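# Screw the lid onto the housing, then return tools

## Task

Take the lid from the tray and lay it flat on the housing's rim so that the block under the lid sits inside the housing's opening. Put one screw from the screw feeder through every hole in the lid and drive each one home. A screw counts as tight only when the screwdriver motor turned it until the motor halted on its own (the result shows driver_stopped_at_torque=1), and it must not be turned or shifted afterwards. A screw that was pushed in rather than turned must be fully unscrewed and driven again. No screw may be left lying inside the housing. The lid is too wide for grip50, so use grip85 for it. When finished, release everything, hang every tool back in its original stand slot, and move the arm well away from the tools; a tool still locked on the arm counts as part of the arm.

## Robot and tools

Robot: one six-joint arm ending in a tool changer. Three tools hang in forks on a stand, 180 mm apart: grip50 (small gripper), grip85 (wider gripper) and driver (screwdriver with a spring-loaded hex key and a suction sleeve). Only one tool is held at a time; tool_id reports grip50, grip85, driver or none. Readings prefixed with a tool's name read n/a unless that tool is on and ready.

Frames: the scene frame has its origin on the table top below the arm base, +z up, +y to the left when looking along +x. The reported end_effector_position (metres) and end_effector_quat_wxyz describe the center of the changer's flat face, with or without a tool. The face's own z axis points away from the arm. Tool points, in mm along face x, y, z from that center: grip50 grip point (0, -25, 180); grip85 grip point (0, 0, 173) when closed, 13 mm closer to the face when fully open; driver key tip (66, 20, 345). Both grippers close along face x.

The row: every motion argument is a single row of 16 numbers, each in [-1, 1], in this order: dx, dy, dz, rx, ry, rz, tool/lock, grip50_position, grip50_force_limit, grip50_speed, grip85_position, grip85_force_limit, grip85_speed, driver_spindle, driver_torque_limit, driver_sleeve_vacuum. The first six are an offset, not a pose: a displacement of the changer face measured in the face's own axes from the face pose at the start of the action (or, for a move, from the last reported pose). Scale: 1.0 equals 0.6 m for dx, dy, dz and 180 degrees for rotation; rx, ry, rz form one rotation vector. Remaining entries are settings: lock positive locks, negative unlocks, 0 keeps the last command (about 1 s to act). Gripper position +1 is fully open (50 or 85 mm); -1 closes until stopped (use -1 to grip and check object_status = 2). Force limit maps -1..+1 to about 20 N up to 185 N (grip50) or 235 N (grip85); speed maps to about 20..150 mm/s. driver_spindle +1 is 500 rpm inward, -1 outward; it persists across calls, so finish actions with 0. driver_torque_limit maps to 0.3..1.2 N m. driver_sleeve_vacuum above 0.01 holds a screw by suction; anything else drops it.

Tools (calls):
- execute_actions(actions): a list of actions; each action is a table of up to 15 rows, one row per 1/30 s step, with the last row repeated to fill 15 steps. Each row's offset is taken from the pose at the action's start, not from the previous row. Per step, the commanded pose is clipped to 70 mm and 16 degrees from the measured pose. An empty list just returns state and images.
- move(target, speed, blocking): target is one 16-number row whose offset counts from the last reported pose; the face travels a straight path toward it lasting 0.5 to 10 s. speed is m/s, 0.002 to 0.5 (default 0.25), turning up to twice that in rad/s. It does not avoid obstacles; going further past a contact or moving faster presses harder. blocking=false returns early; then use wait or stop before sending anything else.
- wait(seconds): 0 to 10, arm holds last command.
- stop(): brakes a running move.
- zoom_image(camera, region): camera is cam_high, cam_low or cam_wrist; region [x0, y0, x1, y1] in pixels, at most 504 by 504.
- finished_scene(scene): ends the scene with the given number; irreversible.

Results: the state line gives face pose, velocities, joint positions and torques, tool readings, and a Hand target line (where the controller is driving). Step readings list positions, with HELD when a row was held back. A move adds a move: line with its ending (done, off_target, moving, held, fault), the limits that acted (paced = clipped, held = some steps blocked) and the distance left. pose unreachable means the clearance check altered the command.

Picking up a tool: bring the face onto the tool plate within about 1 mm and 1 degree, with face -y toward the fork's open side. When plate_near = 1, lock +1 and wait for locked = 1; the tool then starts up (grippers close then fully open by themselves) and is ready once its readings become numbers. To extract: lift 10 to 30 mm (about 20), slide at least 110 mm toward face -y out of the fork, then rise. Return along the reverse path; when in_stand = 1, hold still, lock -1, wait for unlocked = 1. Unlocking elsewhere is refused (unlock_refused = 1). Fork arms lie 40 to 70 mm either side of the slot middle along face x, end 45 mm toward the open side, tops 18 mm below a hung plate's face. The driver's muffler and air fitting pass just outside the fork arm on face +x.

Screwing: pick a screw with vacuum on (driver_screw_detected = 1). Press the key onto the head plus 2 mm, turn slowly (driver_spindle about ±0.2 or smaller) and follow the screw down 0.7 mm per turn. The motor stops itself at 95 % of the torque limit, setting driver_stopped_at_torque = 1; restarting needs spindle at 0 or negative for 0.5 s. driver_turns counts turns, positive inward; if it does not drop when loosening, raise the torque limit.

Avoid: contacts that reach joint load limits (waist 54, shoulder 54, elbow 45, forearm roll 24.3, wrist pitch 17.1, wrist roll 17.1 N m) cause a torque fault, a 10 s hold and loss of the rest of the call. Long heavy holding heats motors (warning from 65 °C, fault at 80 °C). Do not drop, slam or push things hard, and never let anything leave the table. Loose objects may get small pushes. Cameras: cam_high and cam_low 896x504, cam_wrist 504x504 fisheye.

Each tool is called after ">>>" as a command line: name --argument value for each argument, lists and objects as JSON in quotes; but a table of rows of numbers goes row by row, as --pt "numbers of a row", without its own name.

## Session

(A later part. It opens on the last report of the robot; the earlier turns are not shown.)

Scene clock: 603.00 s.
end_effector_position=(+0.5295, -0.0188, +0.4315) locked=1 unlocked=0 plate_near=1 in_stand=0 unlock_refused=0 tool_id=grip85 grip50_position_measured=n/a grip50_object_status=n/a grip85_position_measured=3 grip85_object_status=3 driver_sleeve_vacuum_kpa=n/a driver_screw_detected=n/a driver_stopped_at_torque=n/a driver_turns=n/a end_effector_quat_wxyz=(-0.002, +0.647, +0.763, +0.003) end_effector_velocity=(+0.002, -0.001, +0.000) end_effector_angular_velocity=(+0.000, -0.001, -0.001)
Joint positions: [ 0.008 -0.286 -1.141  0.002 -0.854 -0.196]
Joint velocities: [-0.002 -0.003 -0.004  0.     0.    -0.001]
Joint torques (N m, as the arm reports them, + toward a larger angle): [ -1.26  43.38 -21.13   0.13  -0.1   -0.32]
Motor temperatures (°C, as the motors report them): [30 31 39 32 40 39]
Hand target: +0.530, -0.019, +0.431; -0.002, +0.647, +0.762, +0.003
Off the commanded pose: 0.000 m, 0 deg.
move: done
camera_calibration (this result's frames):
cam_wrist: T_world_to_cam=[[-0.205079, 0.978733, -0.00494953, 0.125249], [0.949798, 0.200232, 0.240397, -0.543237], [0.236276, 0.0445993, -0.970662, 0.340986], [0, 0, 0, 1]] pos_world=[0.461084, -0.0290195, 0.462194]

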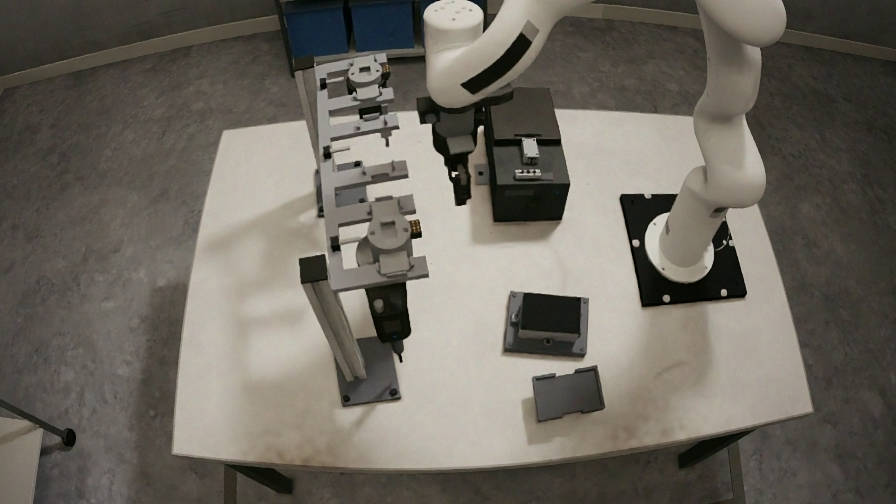

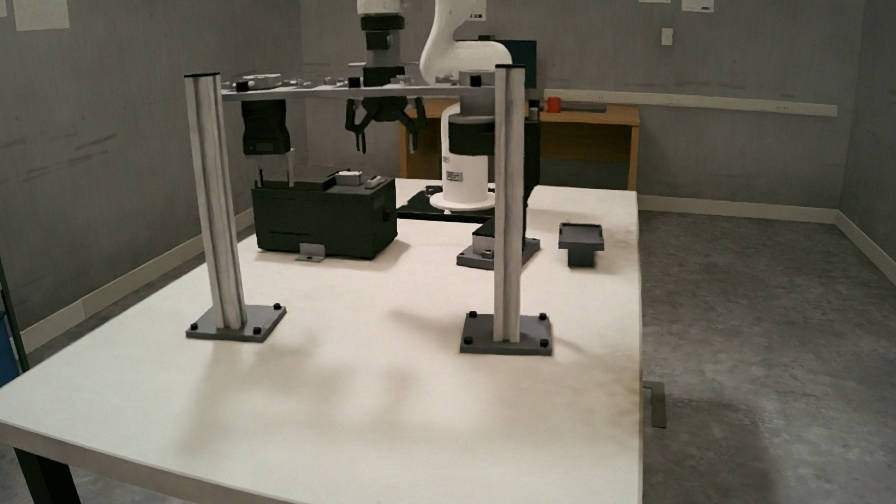

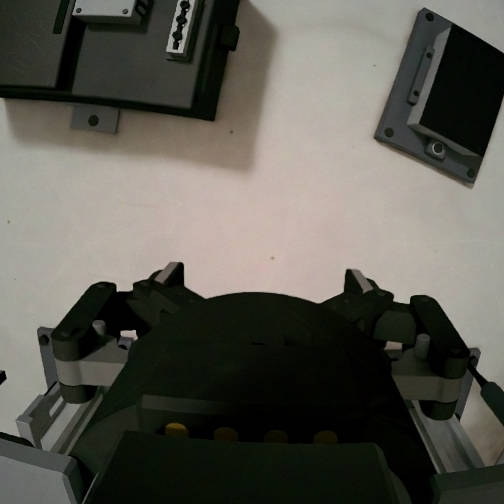

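>>> move --target '[0,0.2206,-0.0017,0,0,0,0,1,0,0,1,0,0,0,0,0]' --speed 0.1

>>> execute_actions --actions '[[[0,0,0.018,0,0,0,0,1,0,0,1,0,0,0,0,0]],[[0,0,0.011,0,0,0,0,1,0,0,1,0,0,0,0,0]],[[0,0,0.004,0,0,0,0,1,0,0,1,0,0,0,0,0]]]'

Scene clock: 611.43 s.
end_effector_position=(+0.6599, +0.0025, +0.4328) locked=1 unlocked=0 plate_near=1 in_stand=0 unlock_refused=0 tool_id=grip85 grip50_position_measured=n/a grip50_object_status=n/a grip85_position_measured=3 grip85_object_status=3 driver_sleeve_vacuum_kpa=n/a driver_screw_detected=n/a driver_stopped_at_torque=n/a driver_turns=n/a end_effector_quat_wxyz=(-0.002, +0.647, +0.763, +0.003) end_effector_velocity=(+0.001, +0.001, -0.000) end_effector_angular_velocity=(+0.001, -0.000, +0.000)
Joint positions: [ 0.047 -0.607 -1.59   0.002 -0.982 -0.158]
Joint velocities: [ 0.001 -0.003 -0.004  0.001 -0.001  0.001]
Joint torques (N m, as the arm reports them, + toward a larger angle): [ -1.68  61.02 -22.42   0.43  -0.04  -0.28]
Motor temperatures (°C, as the motors report them): [30 31 39 32 39 39]
Hand target: +0.660, +0.003, +0.433; -0.002, +0.647, +0.763, +0.003
Off the commanded pose: 0.000 m, 0 deg.
move: done
camera_calibration (this result's frames):
cam_wrist: T_world_to_cam=[[-0.205227, 0.978703, -0.00474098, 0.131113], [0.949808, 0.200332, 0.240275, -0.671687], [0.236107, 0.0448078, -0.970693, 0.310581], [0, 0, 0, 1]] pos_world=[0.591551, -0.00767666, 0.46349]

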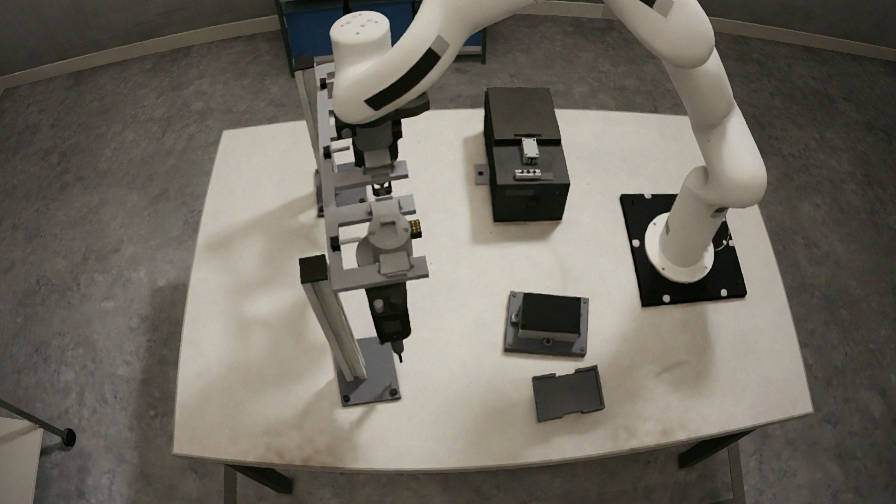

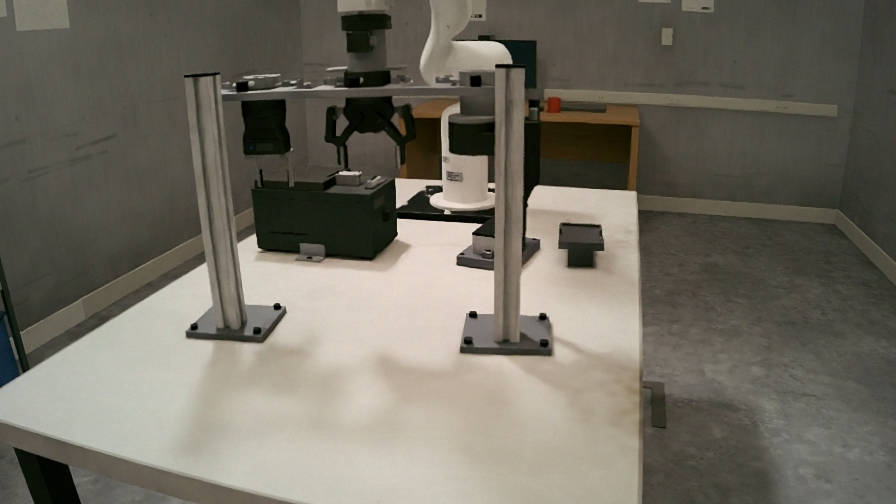

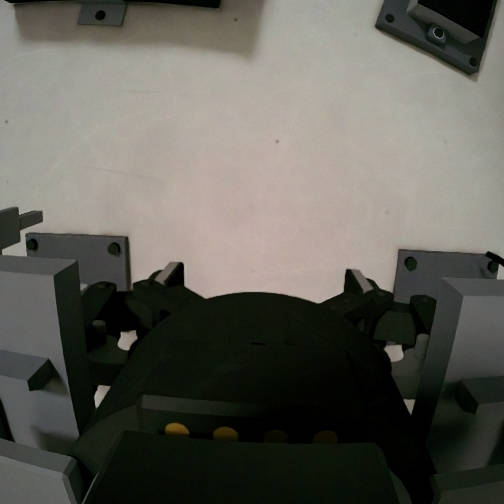

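Scene clock: 612.93 s.
end_effector_position=(+0.6600, +0.0026, +0.4132) locked=1 unlocked=0 plate_near=1 in_stand=1 unlock_refused=0 tool_id=grip85 grip50_position_measured=n/a grip50_object_status=n/a grip85_position_measured=3 grip85_object_status=3 driver_sleeve_vacuum_kpa=n/a driver_screw_detected=n/a driver_stopped_at_torque=n/a driver_turns=n/a end_effector_quat_wxyz=(-0.002, +0.647, +0.763, +0.003) end_effector_velocity=(+0.001, -0.000, +0.000) end_effector_angular_velocity=(+0.000, -0.004, -0.001)
Joint positions: [ 0.047 -0.621 -1.566  0.002 -0.944 -0.158]
Joint velocities: [-0.    -0.    -0.001  0.     0.003  0.   ]
Joint torques (N m, as the arm reports them, + toward a larger angle): [  0.8   60.93 -22.1    0.56  -0.09  -0.32]
Motor temperatures (°C, as the motors report them): [30 31 39 32 39 39]
Hand target: +0.660, +0.003, +0.413; -0.002, +0.647, +0.763, +0.003
Off the commanded pose: 0.000 m, 0 deg.
Step readings (end_effector_position; steps 1 to 15: 1st action; 16 to 30: 2nd action; 31 to 45: 3rd action):
0: (+0.6599, +0.0025, +0.4328)
1: (+0.6600, +0.0025, +0.4328)
2: (+0.6601, +0.0025, +0.4320)
4: (+0.6600, +0.0026, +0.4269)
8: (+0.6597, +0.0026, +0.4220)
15: (+0.6600, +0.0026, +0.4222)
16: (+0.6600, +0.0026, +0.4221)
17: (+0.6600, +0.0026, +0.4215)
19: (+0.6600, +0.0026, +0.4184)
23: (+0.6599, +0.0025, +0.4156)
30: (+0.6600, +0.0026, +0.4156)
31: (+0.6600, +0.0026, +0.4156)
32: (+0.6600, +0.0026, +0.4154)
34: (+0.6600, +0.0026, +0.4142)
38: (+0.6600, +0.0026, +0.4133)
45: end_effector_position above
camera_calibration (this result's frames):
cam_wrist: T_world_to_cam=[[-0.205108, 0.978727, -0.00487908, 0.130969], [0.949758, 0.200237, 0.240552, -0.667122], [0.236411, 0.0447052, -0.970624, 0.291336], [0, 0, 0, 1]] pos_world=[0.591592, -0.00762457, 0.443894]

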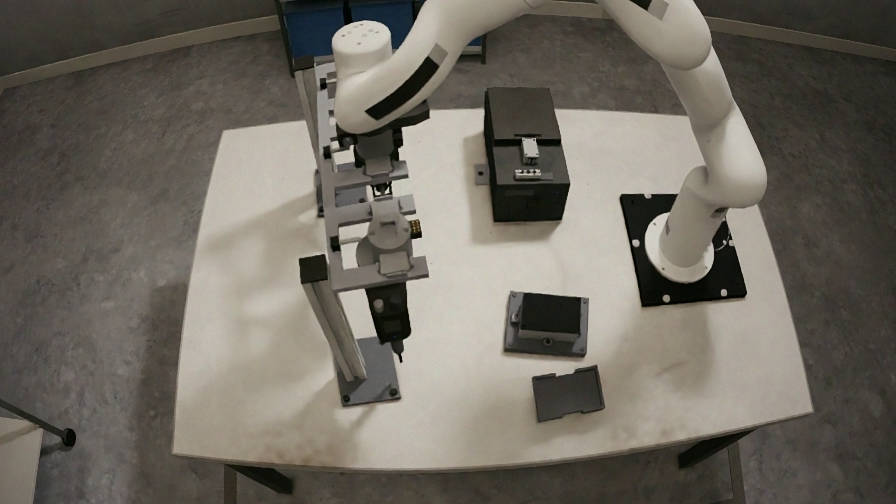

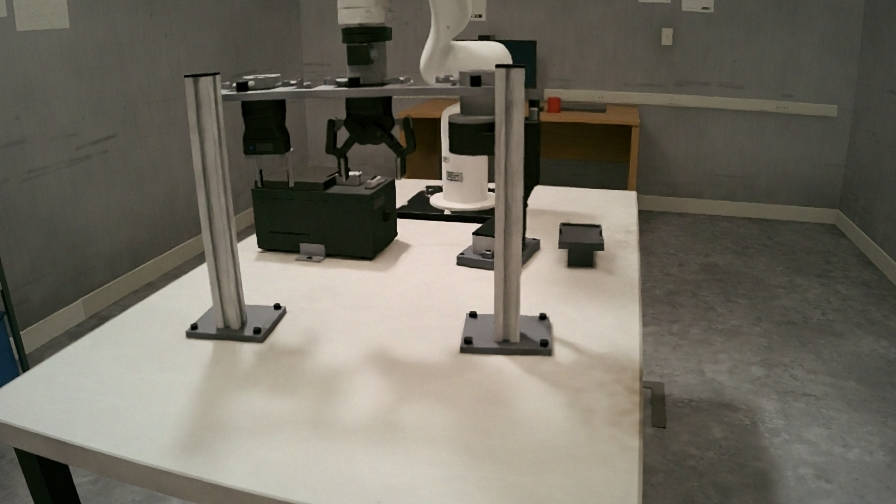

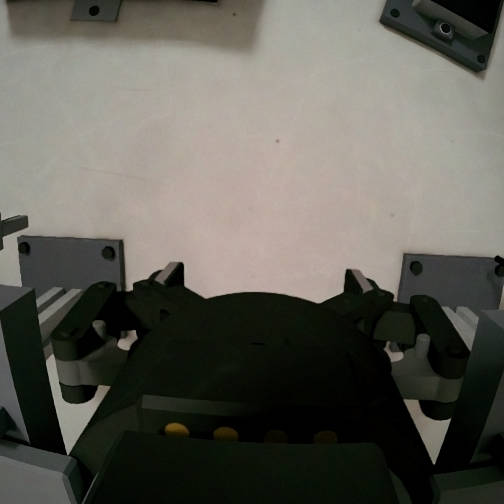

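>>> execute_actions --actions '[]'

Scene clock: 649.27 s.
end_effector_position=(+0.6600, +0.0026, +0.4132) locked=1 unlocked=0 plate_near=1 in_stand=1 unlock_refused=0 tool_id=grip85 grip50_position_measured=n/a grip50_object_status=n/a grip85_position_measured=3 grip85_object_status=3 driver_sleeve_vacuum_kpa=n/a driver_screw_detected=n/a driver_stopped_at_torque=n/a driver_turns=n/a end_effector_quat_wxyz=(-0.002, +0.647, +0.763, +0.003) end_effector_velocity=(-0.000, +0.000, -0.000) end_effector_angular_velocity=(+0.000, -0.000, -0.000)
Joint positions: [ 0.047 -0.621 -1.566  0.002 -0.944 -0.158]
Joint velocities: [ 0.     0.     0.001  0.     0.001 -0.   ]
Joint torques (N m, as the arm reports them, + toward a larger angle): [ -0.21  60.99 -21.72   0.03  -0.24  -0.41]
Motor temperatures (°C, as the motors report them): [30 32 40 32 39 39]
Hand target: +0.660, +0.003, +0.413; -0.002, +0.647, +0.763, +0.003
Off the commanded pose: 0.000 m, 0 deg.
camera_calibration (this result's frames):
cam_wrist: T_world_to_cam=[[-0.205103, 0.978728, -0.00487017, 0.130949], [0.949759, 0.200229, 0.240553, -0.667122], [0.236411, 0.0447127, -0.970624, 0.291313], [0, 0, 0, 1]] pos_world=[0.591593, -0.00761188, 0.443872]

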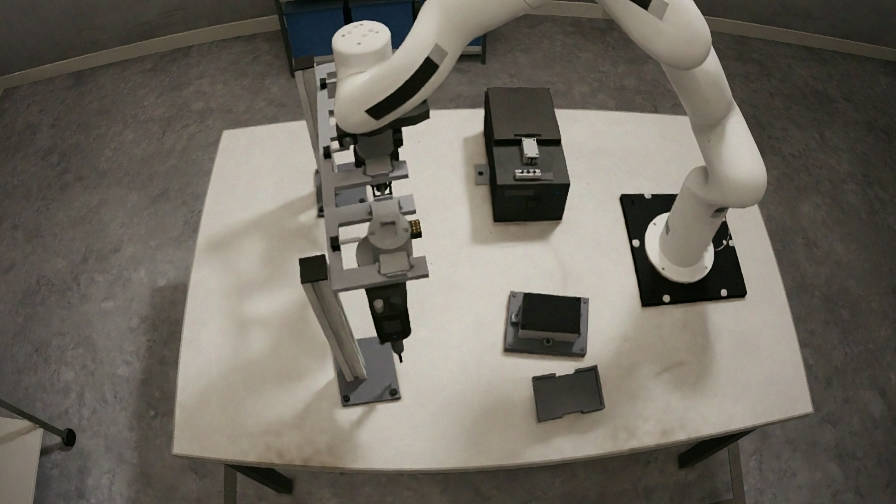

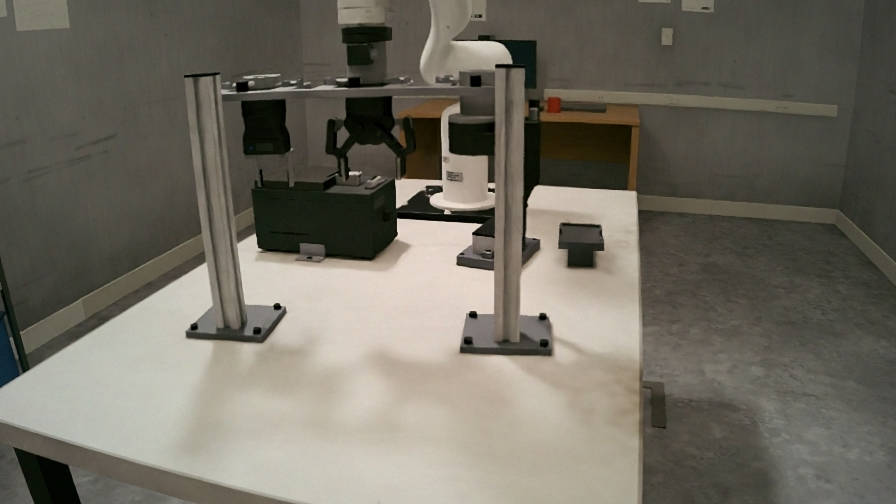

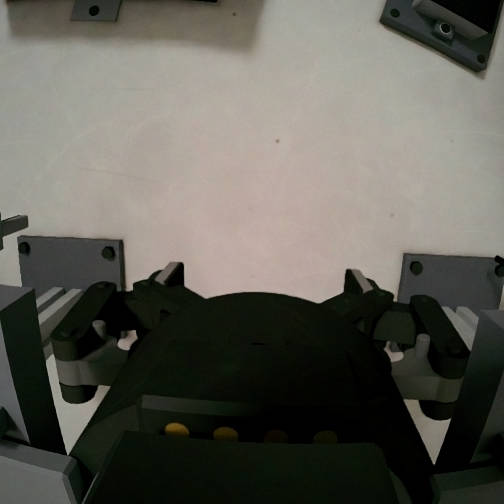

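>>> execute_actions --actions '[[[0,0,0.001,0,0,0,-1,1,0,0,1,0,0,0,0,0]],[[0,0,0,0,0,0,-1,1,0,0,1,0,0,0,0,0]],[[0,0,0,0,0,0,-1,1,0,0,1,0,0,0,0,0]],[[0,0,0,0,0,0,-1,1,0,0,1,0,0,0,0,0]]]'

Scene clock: 656.43 s.
end_effector_position=(+0.6601, +0.0027, +0.4130) locked=0 unlocked=1 plate_near=0 in_stand=1 unlock_refused=0 tool_id=none grip50_position_measured=n/a grip50_object_status=n/a grip85_position_measured=n/a grip85_object_status=n/a driver_sleeve_vacuum_kpa=n/a driver_screw_detected=n/a driver_stopped_at_torque=n/a driver_turns=n/a end_effector_quat_wxyz=(-0.002, +0.647, +0.763, +0.004) end_effector_velocity=(+0.000, +0.001, +0.001) end_effector_angular_velocity=(+0.000, -0.001, +0.000)
Joint positions: [ 0.047 -0.621 -1.566  0.002 -0.943 -0.158]
Joint velocities: [ 0.001  0.001 -0.     0.    -0.     0.   ]
Joint torques (N m, as the arm reports them, + toward a larger angle): [ -1.2   49.49 -17.76   0.72  -0.06  -0.32]
Motor temperatures (°C, as the motors report them): [30 32 40 32 39 39]
Hand target: +0.660, +0.003, +0.413; -0.002, +0.647, +0.763, +0.004
Off the commanded pose: 0.000 m, 0 deg.
Step readings (end_effector_position; steps 1 to 15: 1st action; 16 to 30: 2nd action; 31 to 45: 3rd action; 46 to 60: 4th action):
0: (+0.6600, +0.0026, +0.4132)
1: (+0.6599, +0.0026, +0.4128)
2: (+0.6597, +0.0025, +0.4123)
4: (+0.6598, +0.0026, +0.4123)
8: (+0.6599, +0.0026, +0.4122)
15: (+0.6601, +0.0027, +0.4130)
16: (+0.6601, +0.0027, +0.4131)
17: (+0.6601, +0.0027, +0.4132)
19: (+0.6602, +0.0027, +0.4133)
23: (+0.6601, +0.0027, +0.4132)
30: (+0.6601, +0.0027, +0.4130)
31: (+0.6601, +0.0027, +0.4130)
32: (+0.6601, +0.0027, +0.4130)
34: (+0.6601, +0.0027, +0.4130)
38: (+0.6601, +0.0027, +0.4130)
45: (+0.6601, +0.0027, +0.4130)
46: (+0.6601, +0.0027, +0.4130)
47: (+0.6601, +0.0027, +0.4130)
49: (+0.6601, +0.0027, +0.4130)
53: (+0.6601, +0.0027, +0.4130)
60: end_effector_position above
camera_calibration (this result's frames):
cam_wrist: T_world_to_cam=[[-0.205202, 0.978708, -0.00488904, 0.130922], [0.949599, 0.200303, 0.241122, -0.667312], [0.236968, 0.044836, -0.970482, 0.290655], [0, 0, 0, 1]] pos_world=[0.591669, -0.00750125, 0.44362]

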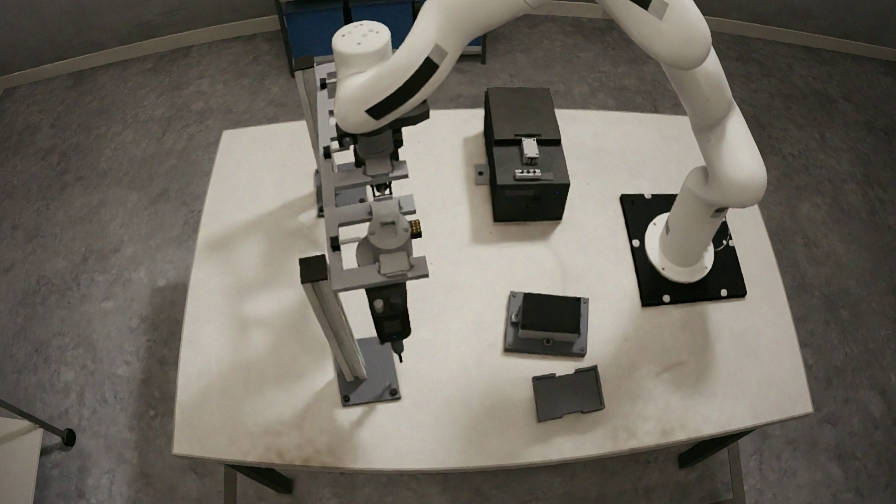

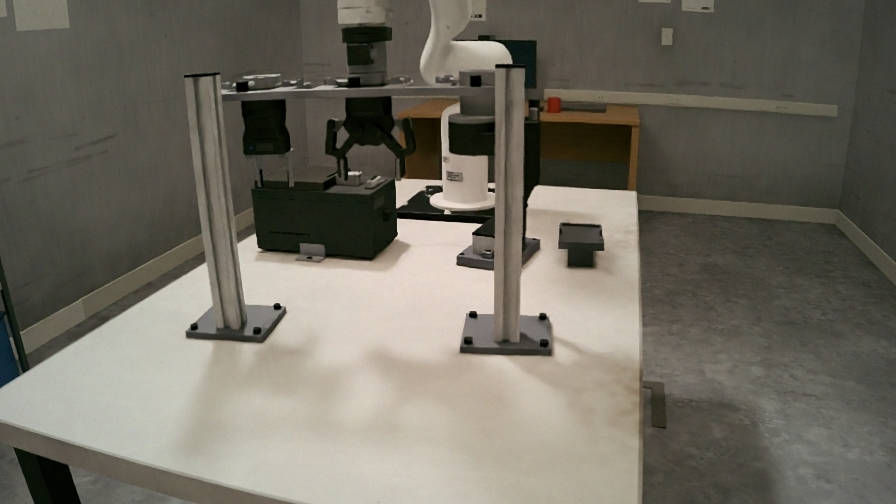

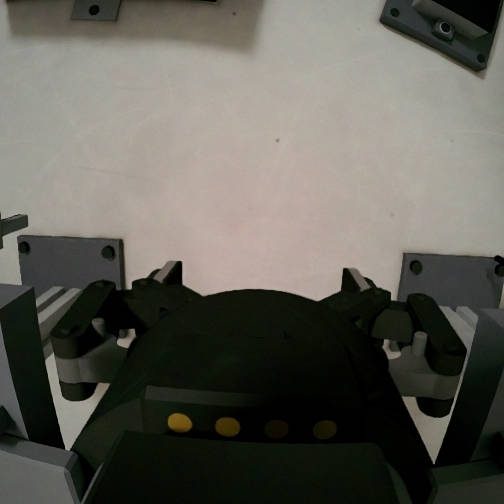

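Unlocked. Lift 60 mm.

>>> move --target '[0,0,-0.1,0,0,0,0,1,0,0,1,0,0,0,0,0]' --speed 0.1

>>> move --target '[0.3,0,0,0,0,0,0,1,0,0,1,0,0,0,0,0]' --speed 0.2

Scene clock: 664.90 s.
end_effector_position=(+0.6600, +0.0023, +0.4727) locked=0 unlocked=1 plate_near=0 in_stand=0 unlock_refused=0 tool_id=none grip50_position_measured=n/a grip50_object_status=n/a grip85_position_measured=n/a grip85_object_status=n/a driver_sleeve_vacuum_kpa=n/a driver_screw_detected=n/a driver_stopped_at_torque=n/a driver_turns=n/a end_effector_quat_wxyz=(-0.002, +0.647, +0.763, +0.004) end_effector_velocity=(+0.001, -0.000, +0.001) end_effector_angular_velocity=(+0.001, -0.002, -0.001)
Joint positions: [ 0.047 -0.584 -1.645  0.002 -1.06  -0.158]
Joint velocities: [-0.001 -0.    -0.002  0.001  0.    -0.   ]
Joint torques (N m, as the arm reports them, + toward a larger angle): [ -2.5   48.01 -17.68   0.56  -0.04  -0.28]
Motor temperatures (°C, as the motors report them): [30 32 40 32 39 39]
Hand target: +0.660, +0.002, +0.473; -0.002, +0.647, +0.763, +0.004
Off the commanded pose: 0.000 m, 0 deg.
move: done
camera_calibration (this result's frames):
cam_wrist: T_world_to_cam=[[-0.205373, 0.978672, -0.00471917, 0.131577], [0.949651, 0.200444, 0.2408, -0.681405], [0.23661, 0.0449722, -0.970563, 0.348921], [0, 0, 0, 1]] pos_world=[0.591561, -0.00787923, 0.503353]

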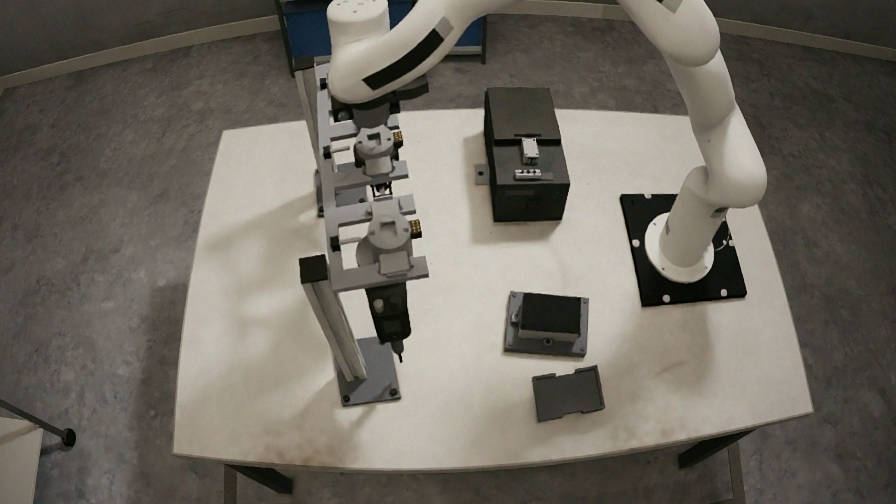

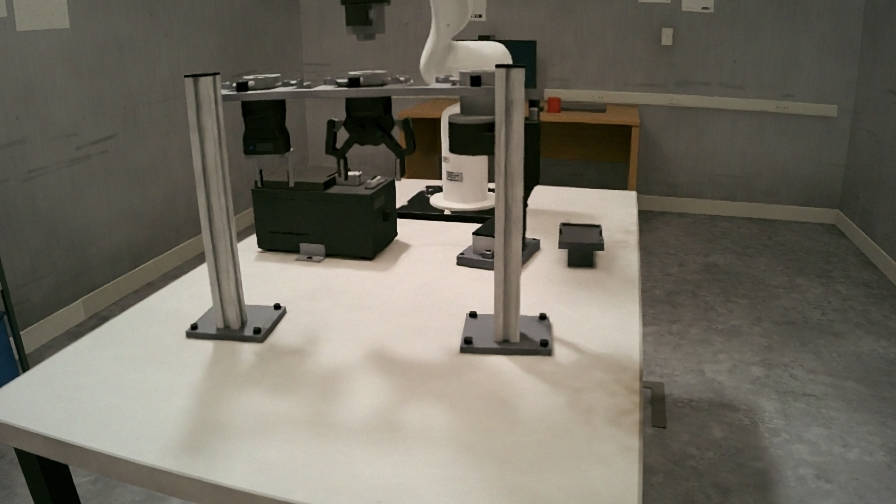

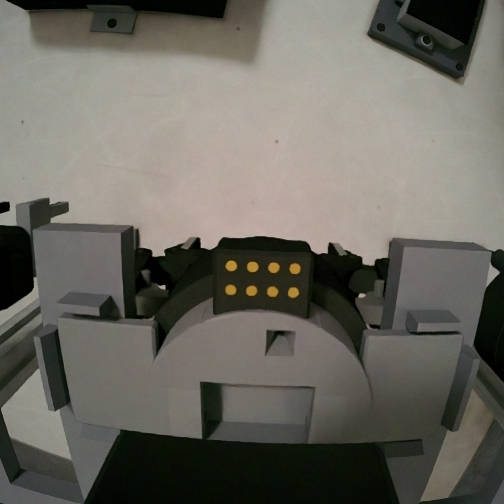

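Scene clock: 666.27 s.
end_effector_position=(+0.6309, +0.1797, +0.4738) locked=0 unlocked=1 plate_near=0 in_stand=0 unlock_refused=0 tool_id=none grip50_position_measured=n/a grip50_object_status=n/a grip85_position_measured=n/a grip85_object_status=n/a driver_sleeve_vacuum_kpa=n/a driver_screw_detected=n/a driver_stopped_at_torque=n/a driver_turns=n/a end_effector_quat_wxyz=(-0.002, +0.647, +0.763, +0.004) end_effector_velocity=(-0.000, +0.001, +0.000) end_effector_angular_velocity=(-0.000, -0.000, +0.001)
Joint positions: [ 0.321 -0.575 -1.632  0.002 -1.056  0.116]
Joint velocities: [ 0.002 -0.    -0.001 -0.    -0.     0.002]
Joint torques (N m, as the arm reports them, + toward a larger angle): [ -1.2   46.85 -18.33   0.52  -0.03  -0.19]
Motor temperatures (°C, as the motors report them): [30 32 40 32 39 39]
Hand target: +0.631, +0.180, +0.474; -0.002, +0.647, +0.763, +0.004
Off the commanded pose: 0.000 m, 0 deg.
move: done
camera_calibration (this result's frames):
cam_wrist: T_world_to_cam=[[-0.205082, 0.978735, -0.00433325, -0.0483274], [0.949821, 0.200088, 0.240428, -0.689476], [0.236182, 0.0451915, -0.970657, 0.349177], [0, 0, 0, 1]] pos_world=[0.562498, 0.169475, 0.504491]

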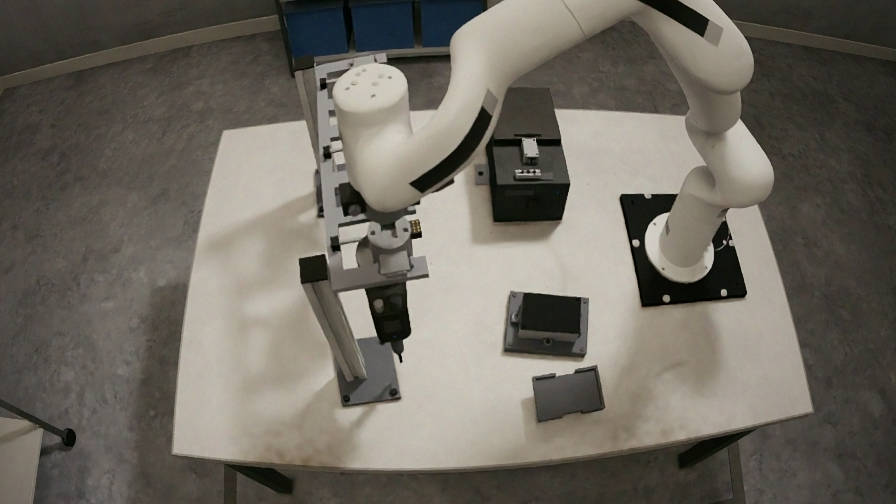

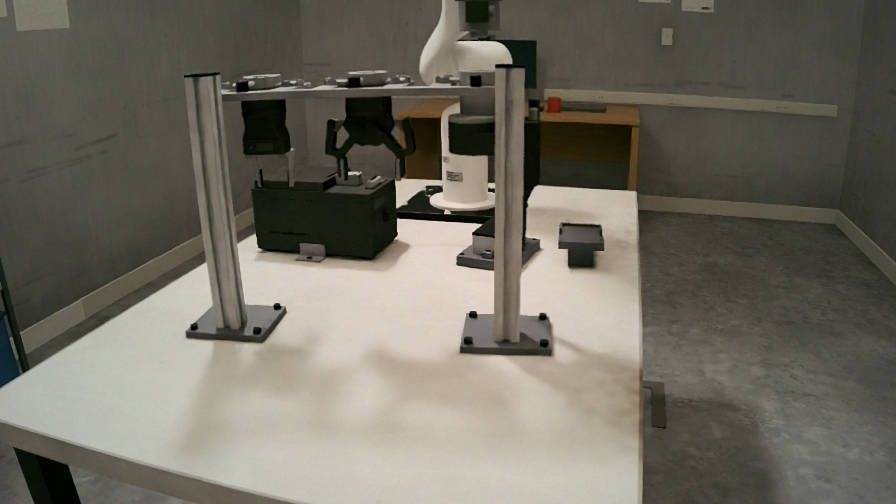

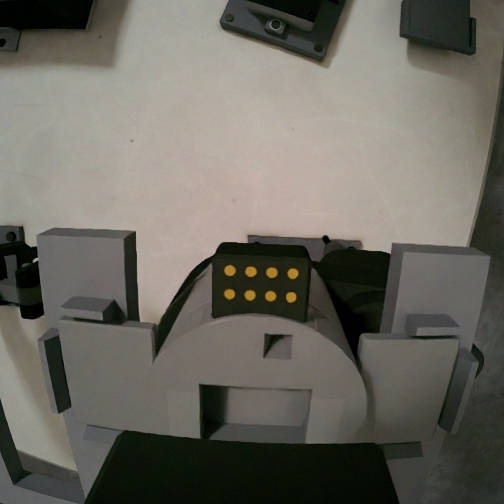

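>>> zoom_image --camera "cam_wrist" --region '[200,240,320,330]'

Region (200, 240, 320, 330) of cam_wrist's 504x504 image, scaled by 4.200, with more detail than that image has; it fills the top 378 rows of this view, and the rest is white.

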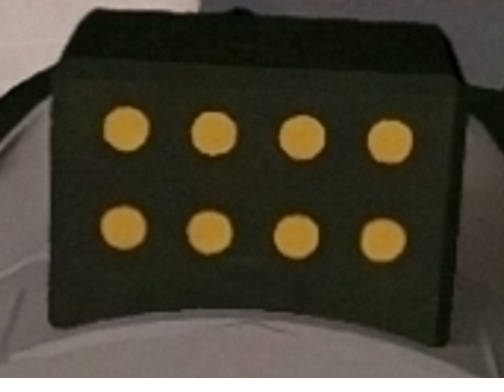

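>>> execute_actions --actions '[[[-0.0006,0.0023,0.002,0,0,0,0,1,0,0,1,0,0,0,0,0]],[[0,0,0,0,0,0,0,1,0,0,1,0,0,0,0,0]]]'

>>> zoom_image --camera "cam_wrist" --region '[200,240,320,330]'

Scene clock: 685.30 s.
end_effector_position=(+0.6323, +0.1796, +0.4726) locked=0 unlocked=1 plate_near=0 in_stand=0 unlock_refused=0 tool_id=none grip50_position_measured=n/a grip50_object_status=n/a grip85_position_measured=n/a grip85_object_status=n/a driver_sleeve_vacuum_kpa=n/a driver_screw_detected=n/a driver_stopped_at_torque=n/a driver_turns=n/a end_effector_quat_wxyz=(-0.002, +0.647, +0.763, +0.004) end_effector_velocity=(+0.000, -0.000, +0.000) end_effector_angular_velocity=(-0.001, +0.001, -0.000)
Joint positions: [ 0.32  -0.579 -1.636  0.002 -1.055  0.115]
Joint velocities: [-0.    -0.    -0.001 -0.001 -0.001  0.001]
Joint torques (N m, as the arm reports them, + toward a larger angle): [ -2.78  46.5  -17.48   0.63   0.    -0.27]
Motor temperatures (°C, as the motors report them): [30 32 40 32 39 39]
Hand target: +0.632, +0.180, +0.473; -0.002, +0.647, +0.763, +0.004
Off the commanded pose: 0.000 m, 0 deg.
Step readings (end_effector_position; steps 1 to 15: 1st action; 16 to 30: 2nd action):
0: (+0.6308, +0.1800, +0.4738)
1: (+0.6308, +0.1800, +0.4738)
2: (+0.6310, +0.1799, +0.4737)
4: (+0.6317, +0.1797, +0.4731)
8: (+0.6322, +0.1796, +0.4726)
15: (+0.6323, +0.1796, +0.4726)
16: (+0.6323, +0.1796, +0.4726)
17: (+0.6323, +0.1796, +0.4726)
19: (+0.6323, +0.1796, +0.4726)
23: (+0.6323, +0.1796, +0.4726)
30: end_effector_position above
camera_calibration (this result's frames):
cam_wrist: T_world_to_cam=[[-0.205086, 0.978734, -0.00433268, -0.0479208], [0.949816, 0.200091, 0.240446, -0.690518], [0.236199, 0.0451967, -0.970653, 0.347685], [0, 0, 0, 1]] pos_world=[0.563914, 0.169354, 0.503306]

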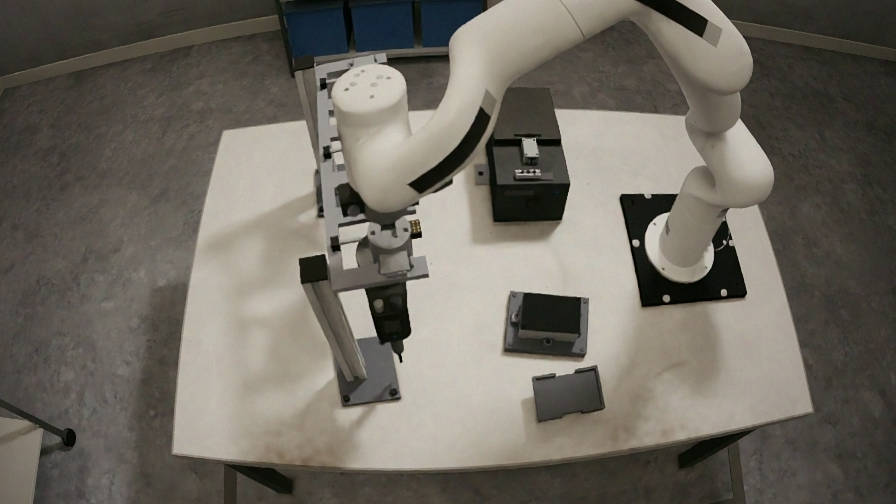

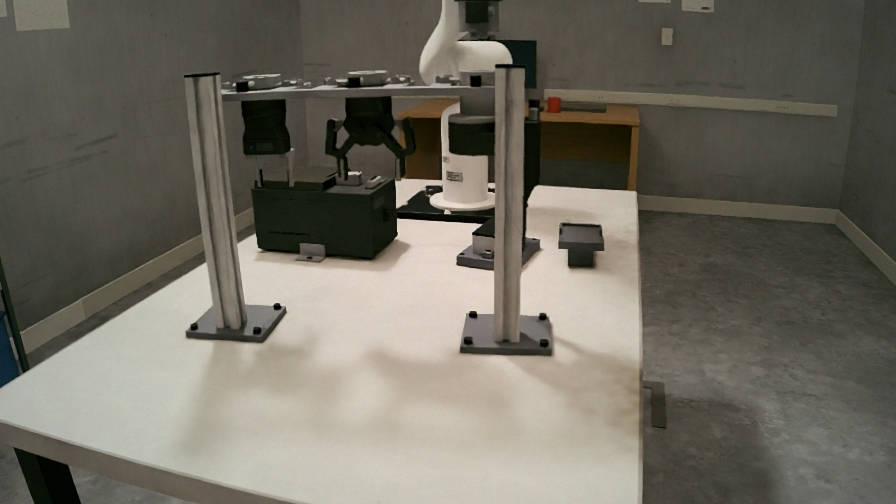

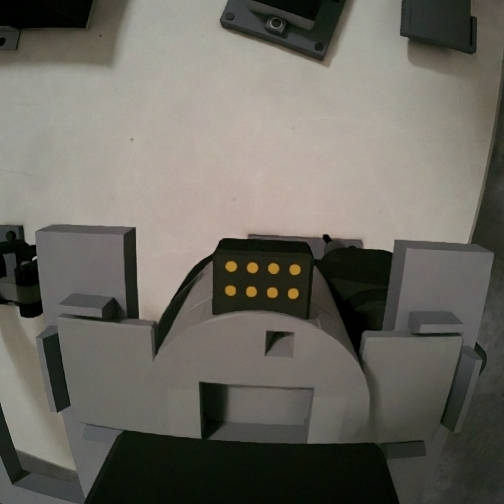

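Region (200, 240, 320, 330) of cam_wrist's 504x504 image, scaled by 4.200, with more detail than that image has; it fills the top 378 rows of this view, and the rest is white.

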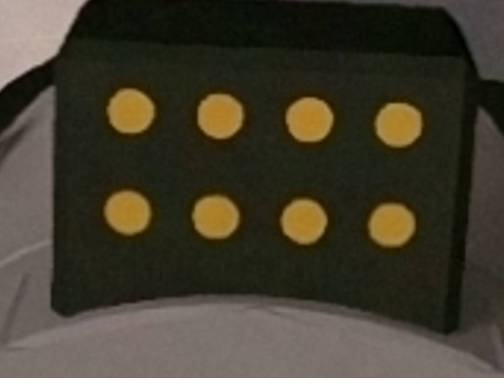

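>>> move --target '[0,0.0005,0.07,0,0,0,0,1,0,0,1,0,0,0,0,0]' --speed 0.06

>>> execute_actions --actions '[[[0,0,0.01,0,0,0,0,1,0,0,1,0,0,0,0,0]],[[0,0,0.01,0,0,0,0,1,0,0,1,0,0,0,0,0]],[[0,0,0.007,0,0,0,0,1,0,0,1,0,0,0,0,0]]]'

Scene clock: 695.47 s.
end_effector_position=(+0.6327, +0.1799, +0.4308) locked=0 unlocked=1 plate_near=0 in_stand=0 unlock_refused=0 tool_id=none grip50_position_measured=n/a grip50_object_status=n/a grip85_position_measured=n/a grip85_object_status=n/a driver_sleeve_vacuum_kpa=n/a driver_screw_detected=n/a driver_stopped_at_torque=n/a driver_turns=n/a end_effector_quat_wxyz=(-0.002, +0.647, +0.762, +0.004) end_effector_velocity=(-0.000, +0.000, -0.001) end_effector_angular_velocity=(+0.000, -0.001, +0.001)
Joint positions: [ 0.32  -0.605 -1.579  0.002 -0.973  0.115]
Joint velocities: [ 0.001 -0.001  0.001  0.     0.002 -0.   ]
Joint torques (N m, as the arm reports them, + toward a larger angle): [ -0.86  49.26 -17.53   0.12  -0.01  -0.26]
Motor temperatures (°C, as the motors report them): [30 32 40 32 39 39]
Hand target: +0.633, +0.180, +0.431; -0.002, +0.647, +0.762, +0.004
Off the commanded pose: 0.000 m, 0 deg.
move: done
camera_calibration (this result's frames):
cam_wrist: T_world_to_cam=[[-0.204965, 0.978759, -0.00438739, -0.0483917], [0.949789, 0.199977, 0.240647, -0.680929], [0.236413, 0.0451572, -0.970603, 0.306859], [0, 0, 0, 1]] pos_world=[0.564274, 0.169677, 0.46149]

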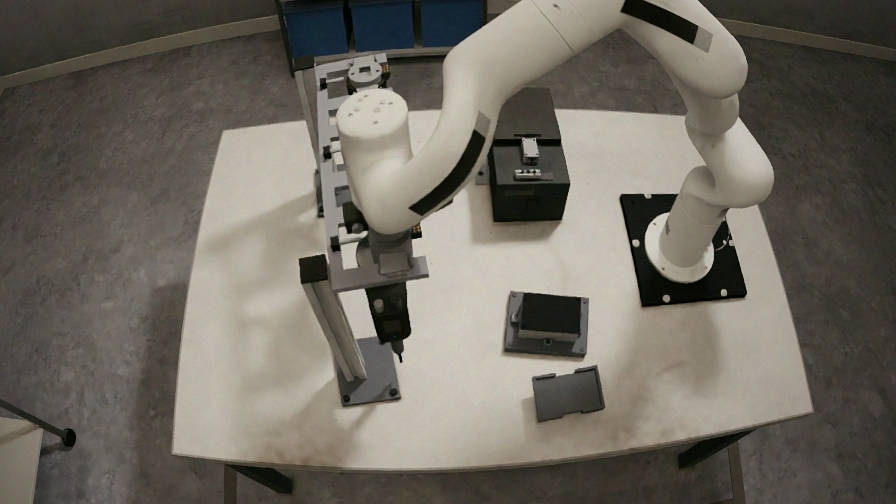

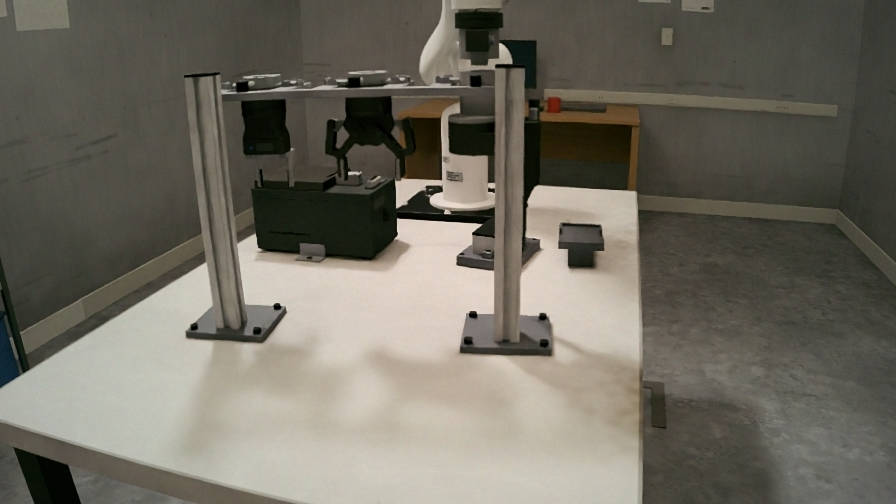

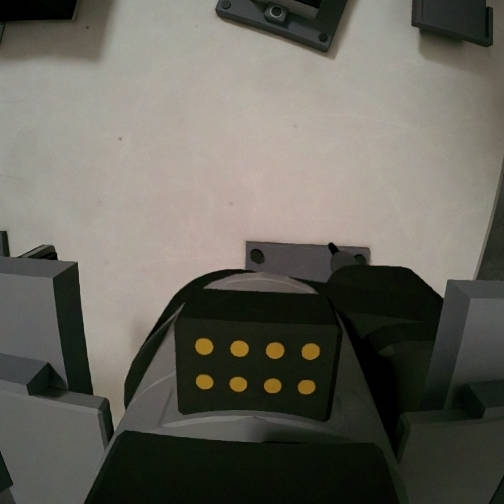

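Scene clock: 696.97 s.
end_effector_position=(+0.6327, +0.1800, +0.4148) locked=0 unlocked=1 plate_near=0 in_stand=1 unlock_refused=0 tool_id=none grip50_position_measured=n/a grip50_object_status=n/a grip85_position_measured=n/a grip85_object_status=n/a driver_sleeve_vacuum_kpa=n/a driver_screw_detected=n/a driver_stopped_at_torque=n/a driver_turns=n/a end_effector_quat_wxyz=(-0.002, +0.647, +0.762, +0.004) end_effector_velocity=(+0.000, +0.000, -0.000) end_effector_angular_velocity=(-0.000, -0.000, +0.001)
Joint positions: [ 0.32  -0.617 -1.56   0.002 -0.942  0.115]
Joint velocities: [ 0.    -0.001 -0.001 -0.    -0.    -0.   ]
Joint torques (N m, as the arm reports them, + toward a larger angle): [ -2.24  49.76 -17.28   0.     0.    -0.34]
Motor temperatures (°C, as the motors report them): [30 32 40 32 39 39]
Hand target: +0.633, +0.180, +0.415; -0.002, +0.647, +0.762, +0.004
Off the commanded pose: 0.000 m, 0 deg.
Step readings (end_effector_position; steps 1 to 15: 1st action; 16 to 30: 2nd action; 31 to 45: 3rd action):
0: (+0.6327, +0.1799, +0.4308)
1: (+0.6327, +0.1799, +0.4308)
2: (+0.6327, +0.1799, +0.4303)
4: (+0.6327, +0.1799, +0.4273)
8: (+0.6326, +0.1799, +0.4250)
15: (+0.6327, +0.1799, +0.4249)
16: (+0.6327, +0.1799, +0.4249)
17: (+0.6328, +0.1799, +0.4243)
19: (+0.6327, +0.1799, +0.4214)
23: (+0.6326, +0.1799, +0.4190)
30: (+0.6327, +0.1800, +0.4190)
31: (+0.6327, +0.1800, +0.4189)
32: (+0.6328, +0.1800, +0.4185)
34: (+0.6327, +0.1800, +0.4165)
38: (+0.6327, +0.1800, +0.4148)
45: end_effector_position above
camera_calibration (this result's frames):
cam_wrist: T_world_to_cam=[[-0.204918, 0.978769, -0.00439656, -0.048586], [0.949741, 0.199923, 0.24088, -0.6772], [0.236645, 0.0451851, -0.970545, 0.291101], [0, 0, 0, 1]] pos_world=[0.564321, 0.169789, 0.445437]

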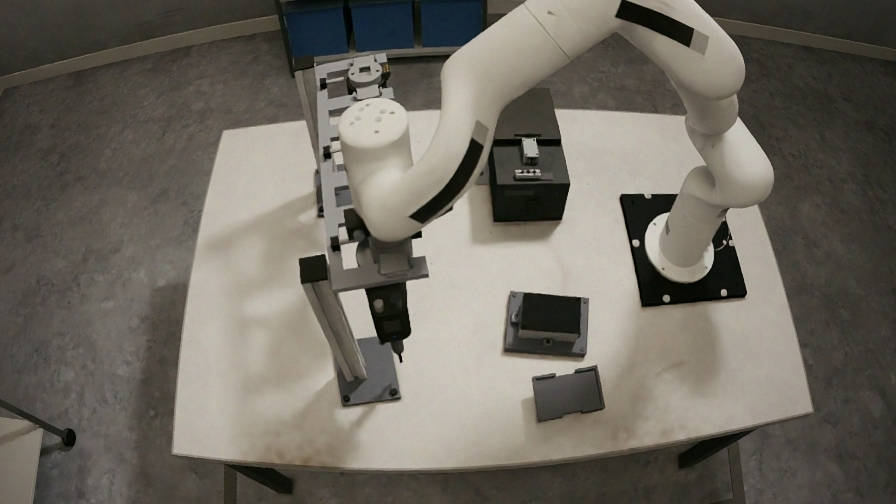

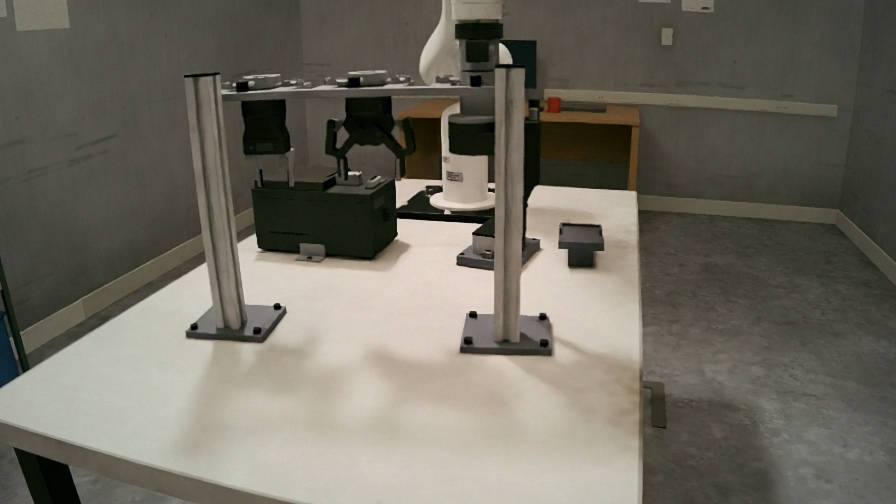

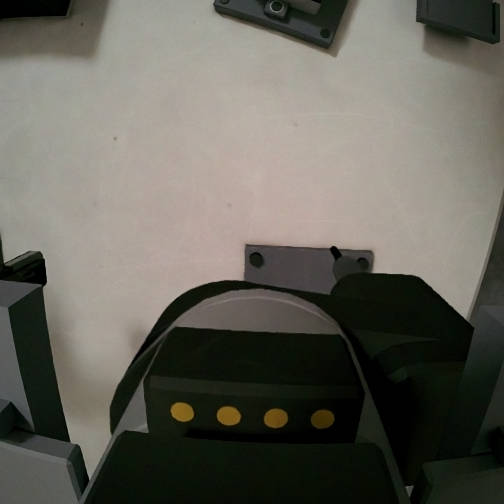

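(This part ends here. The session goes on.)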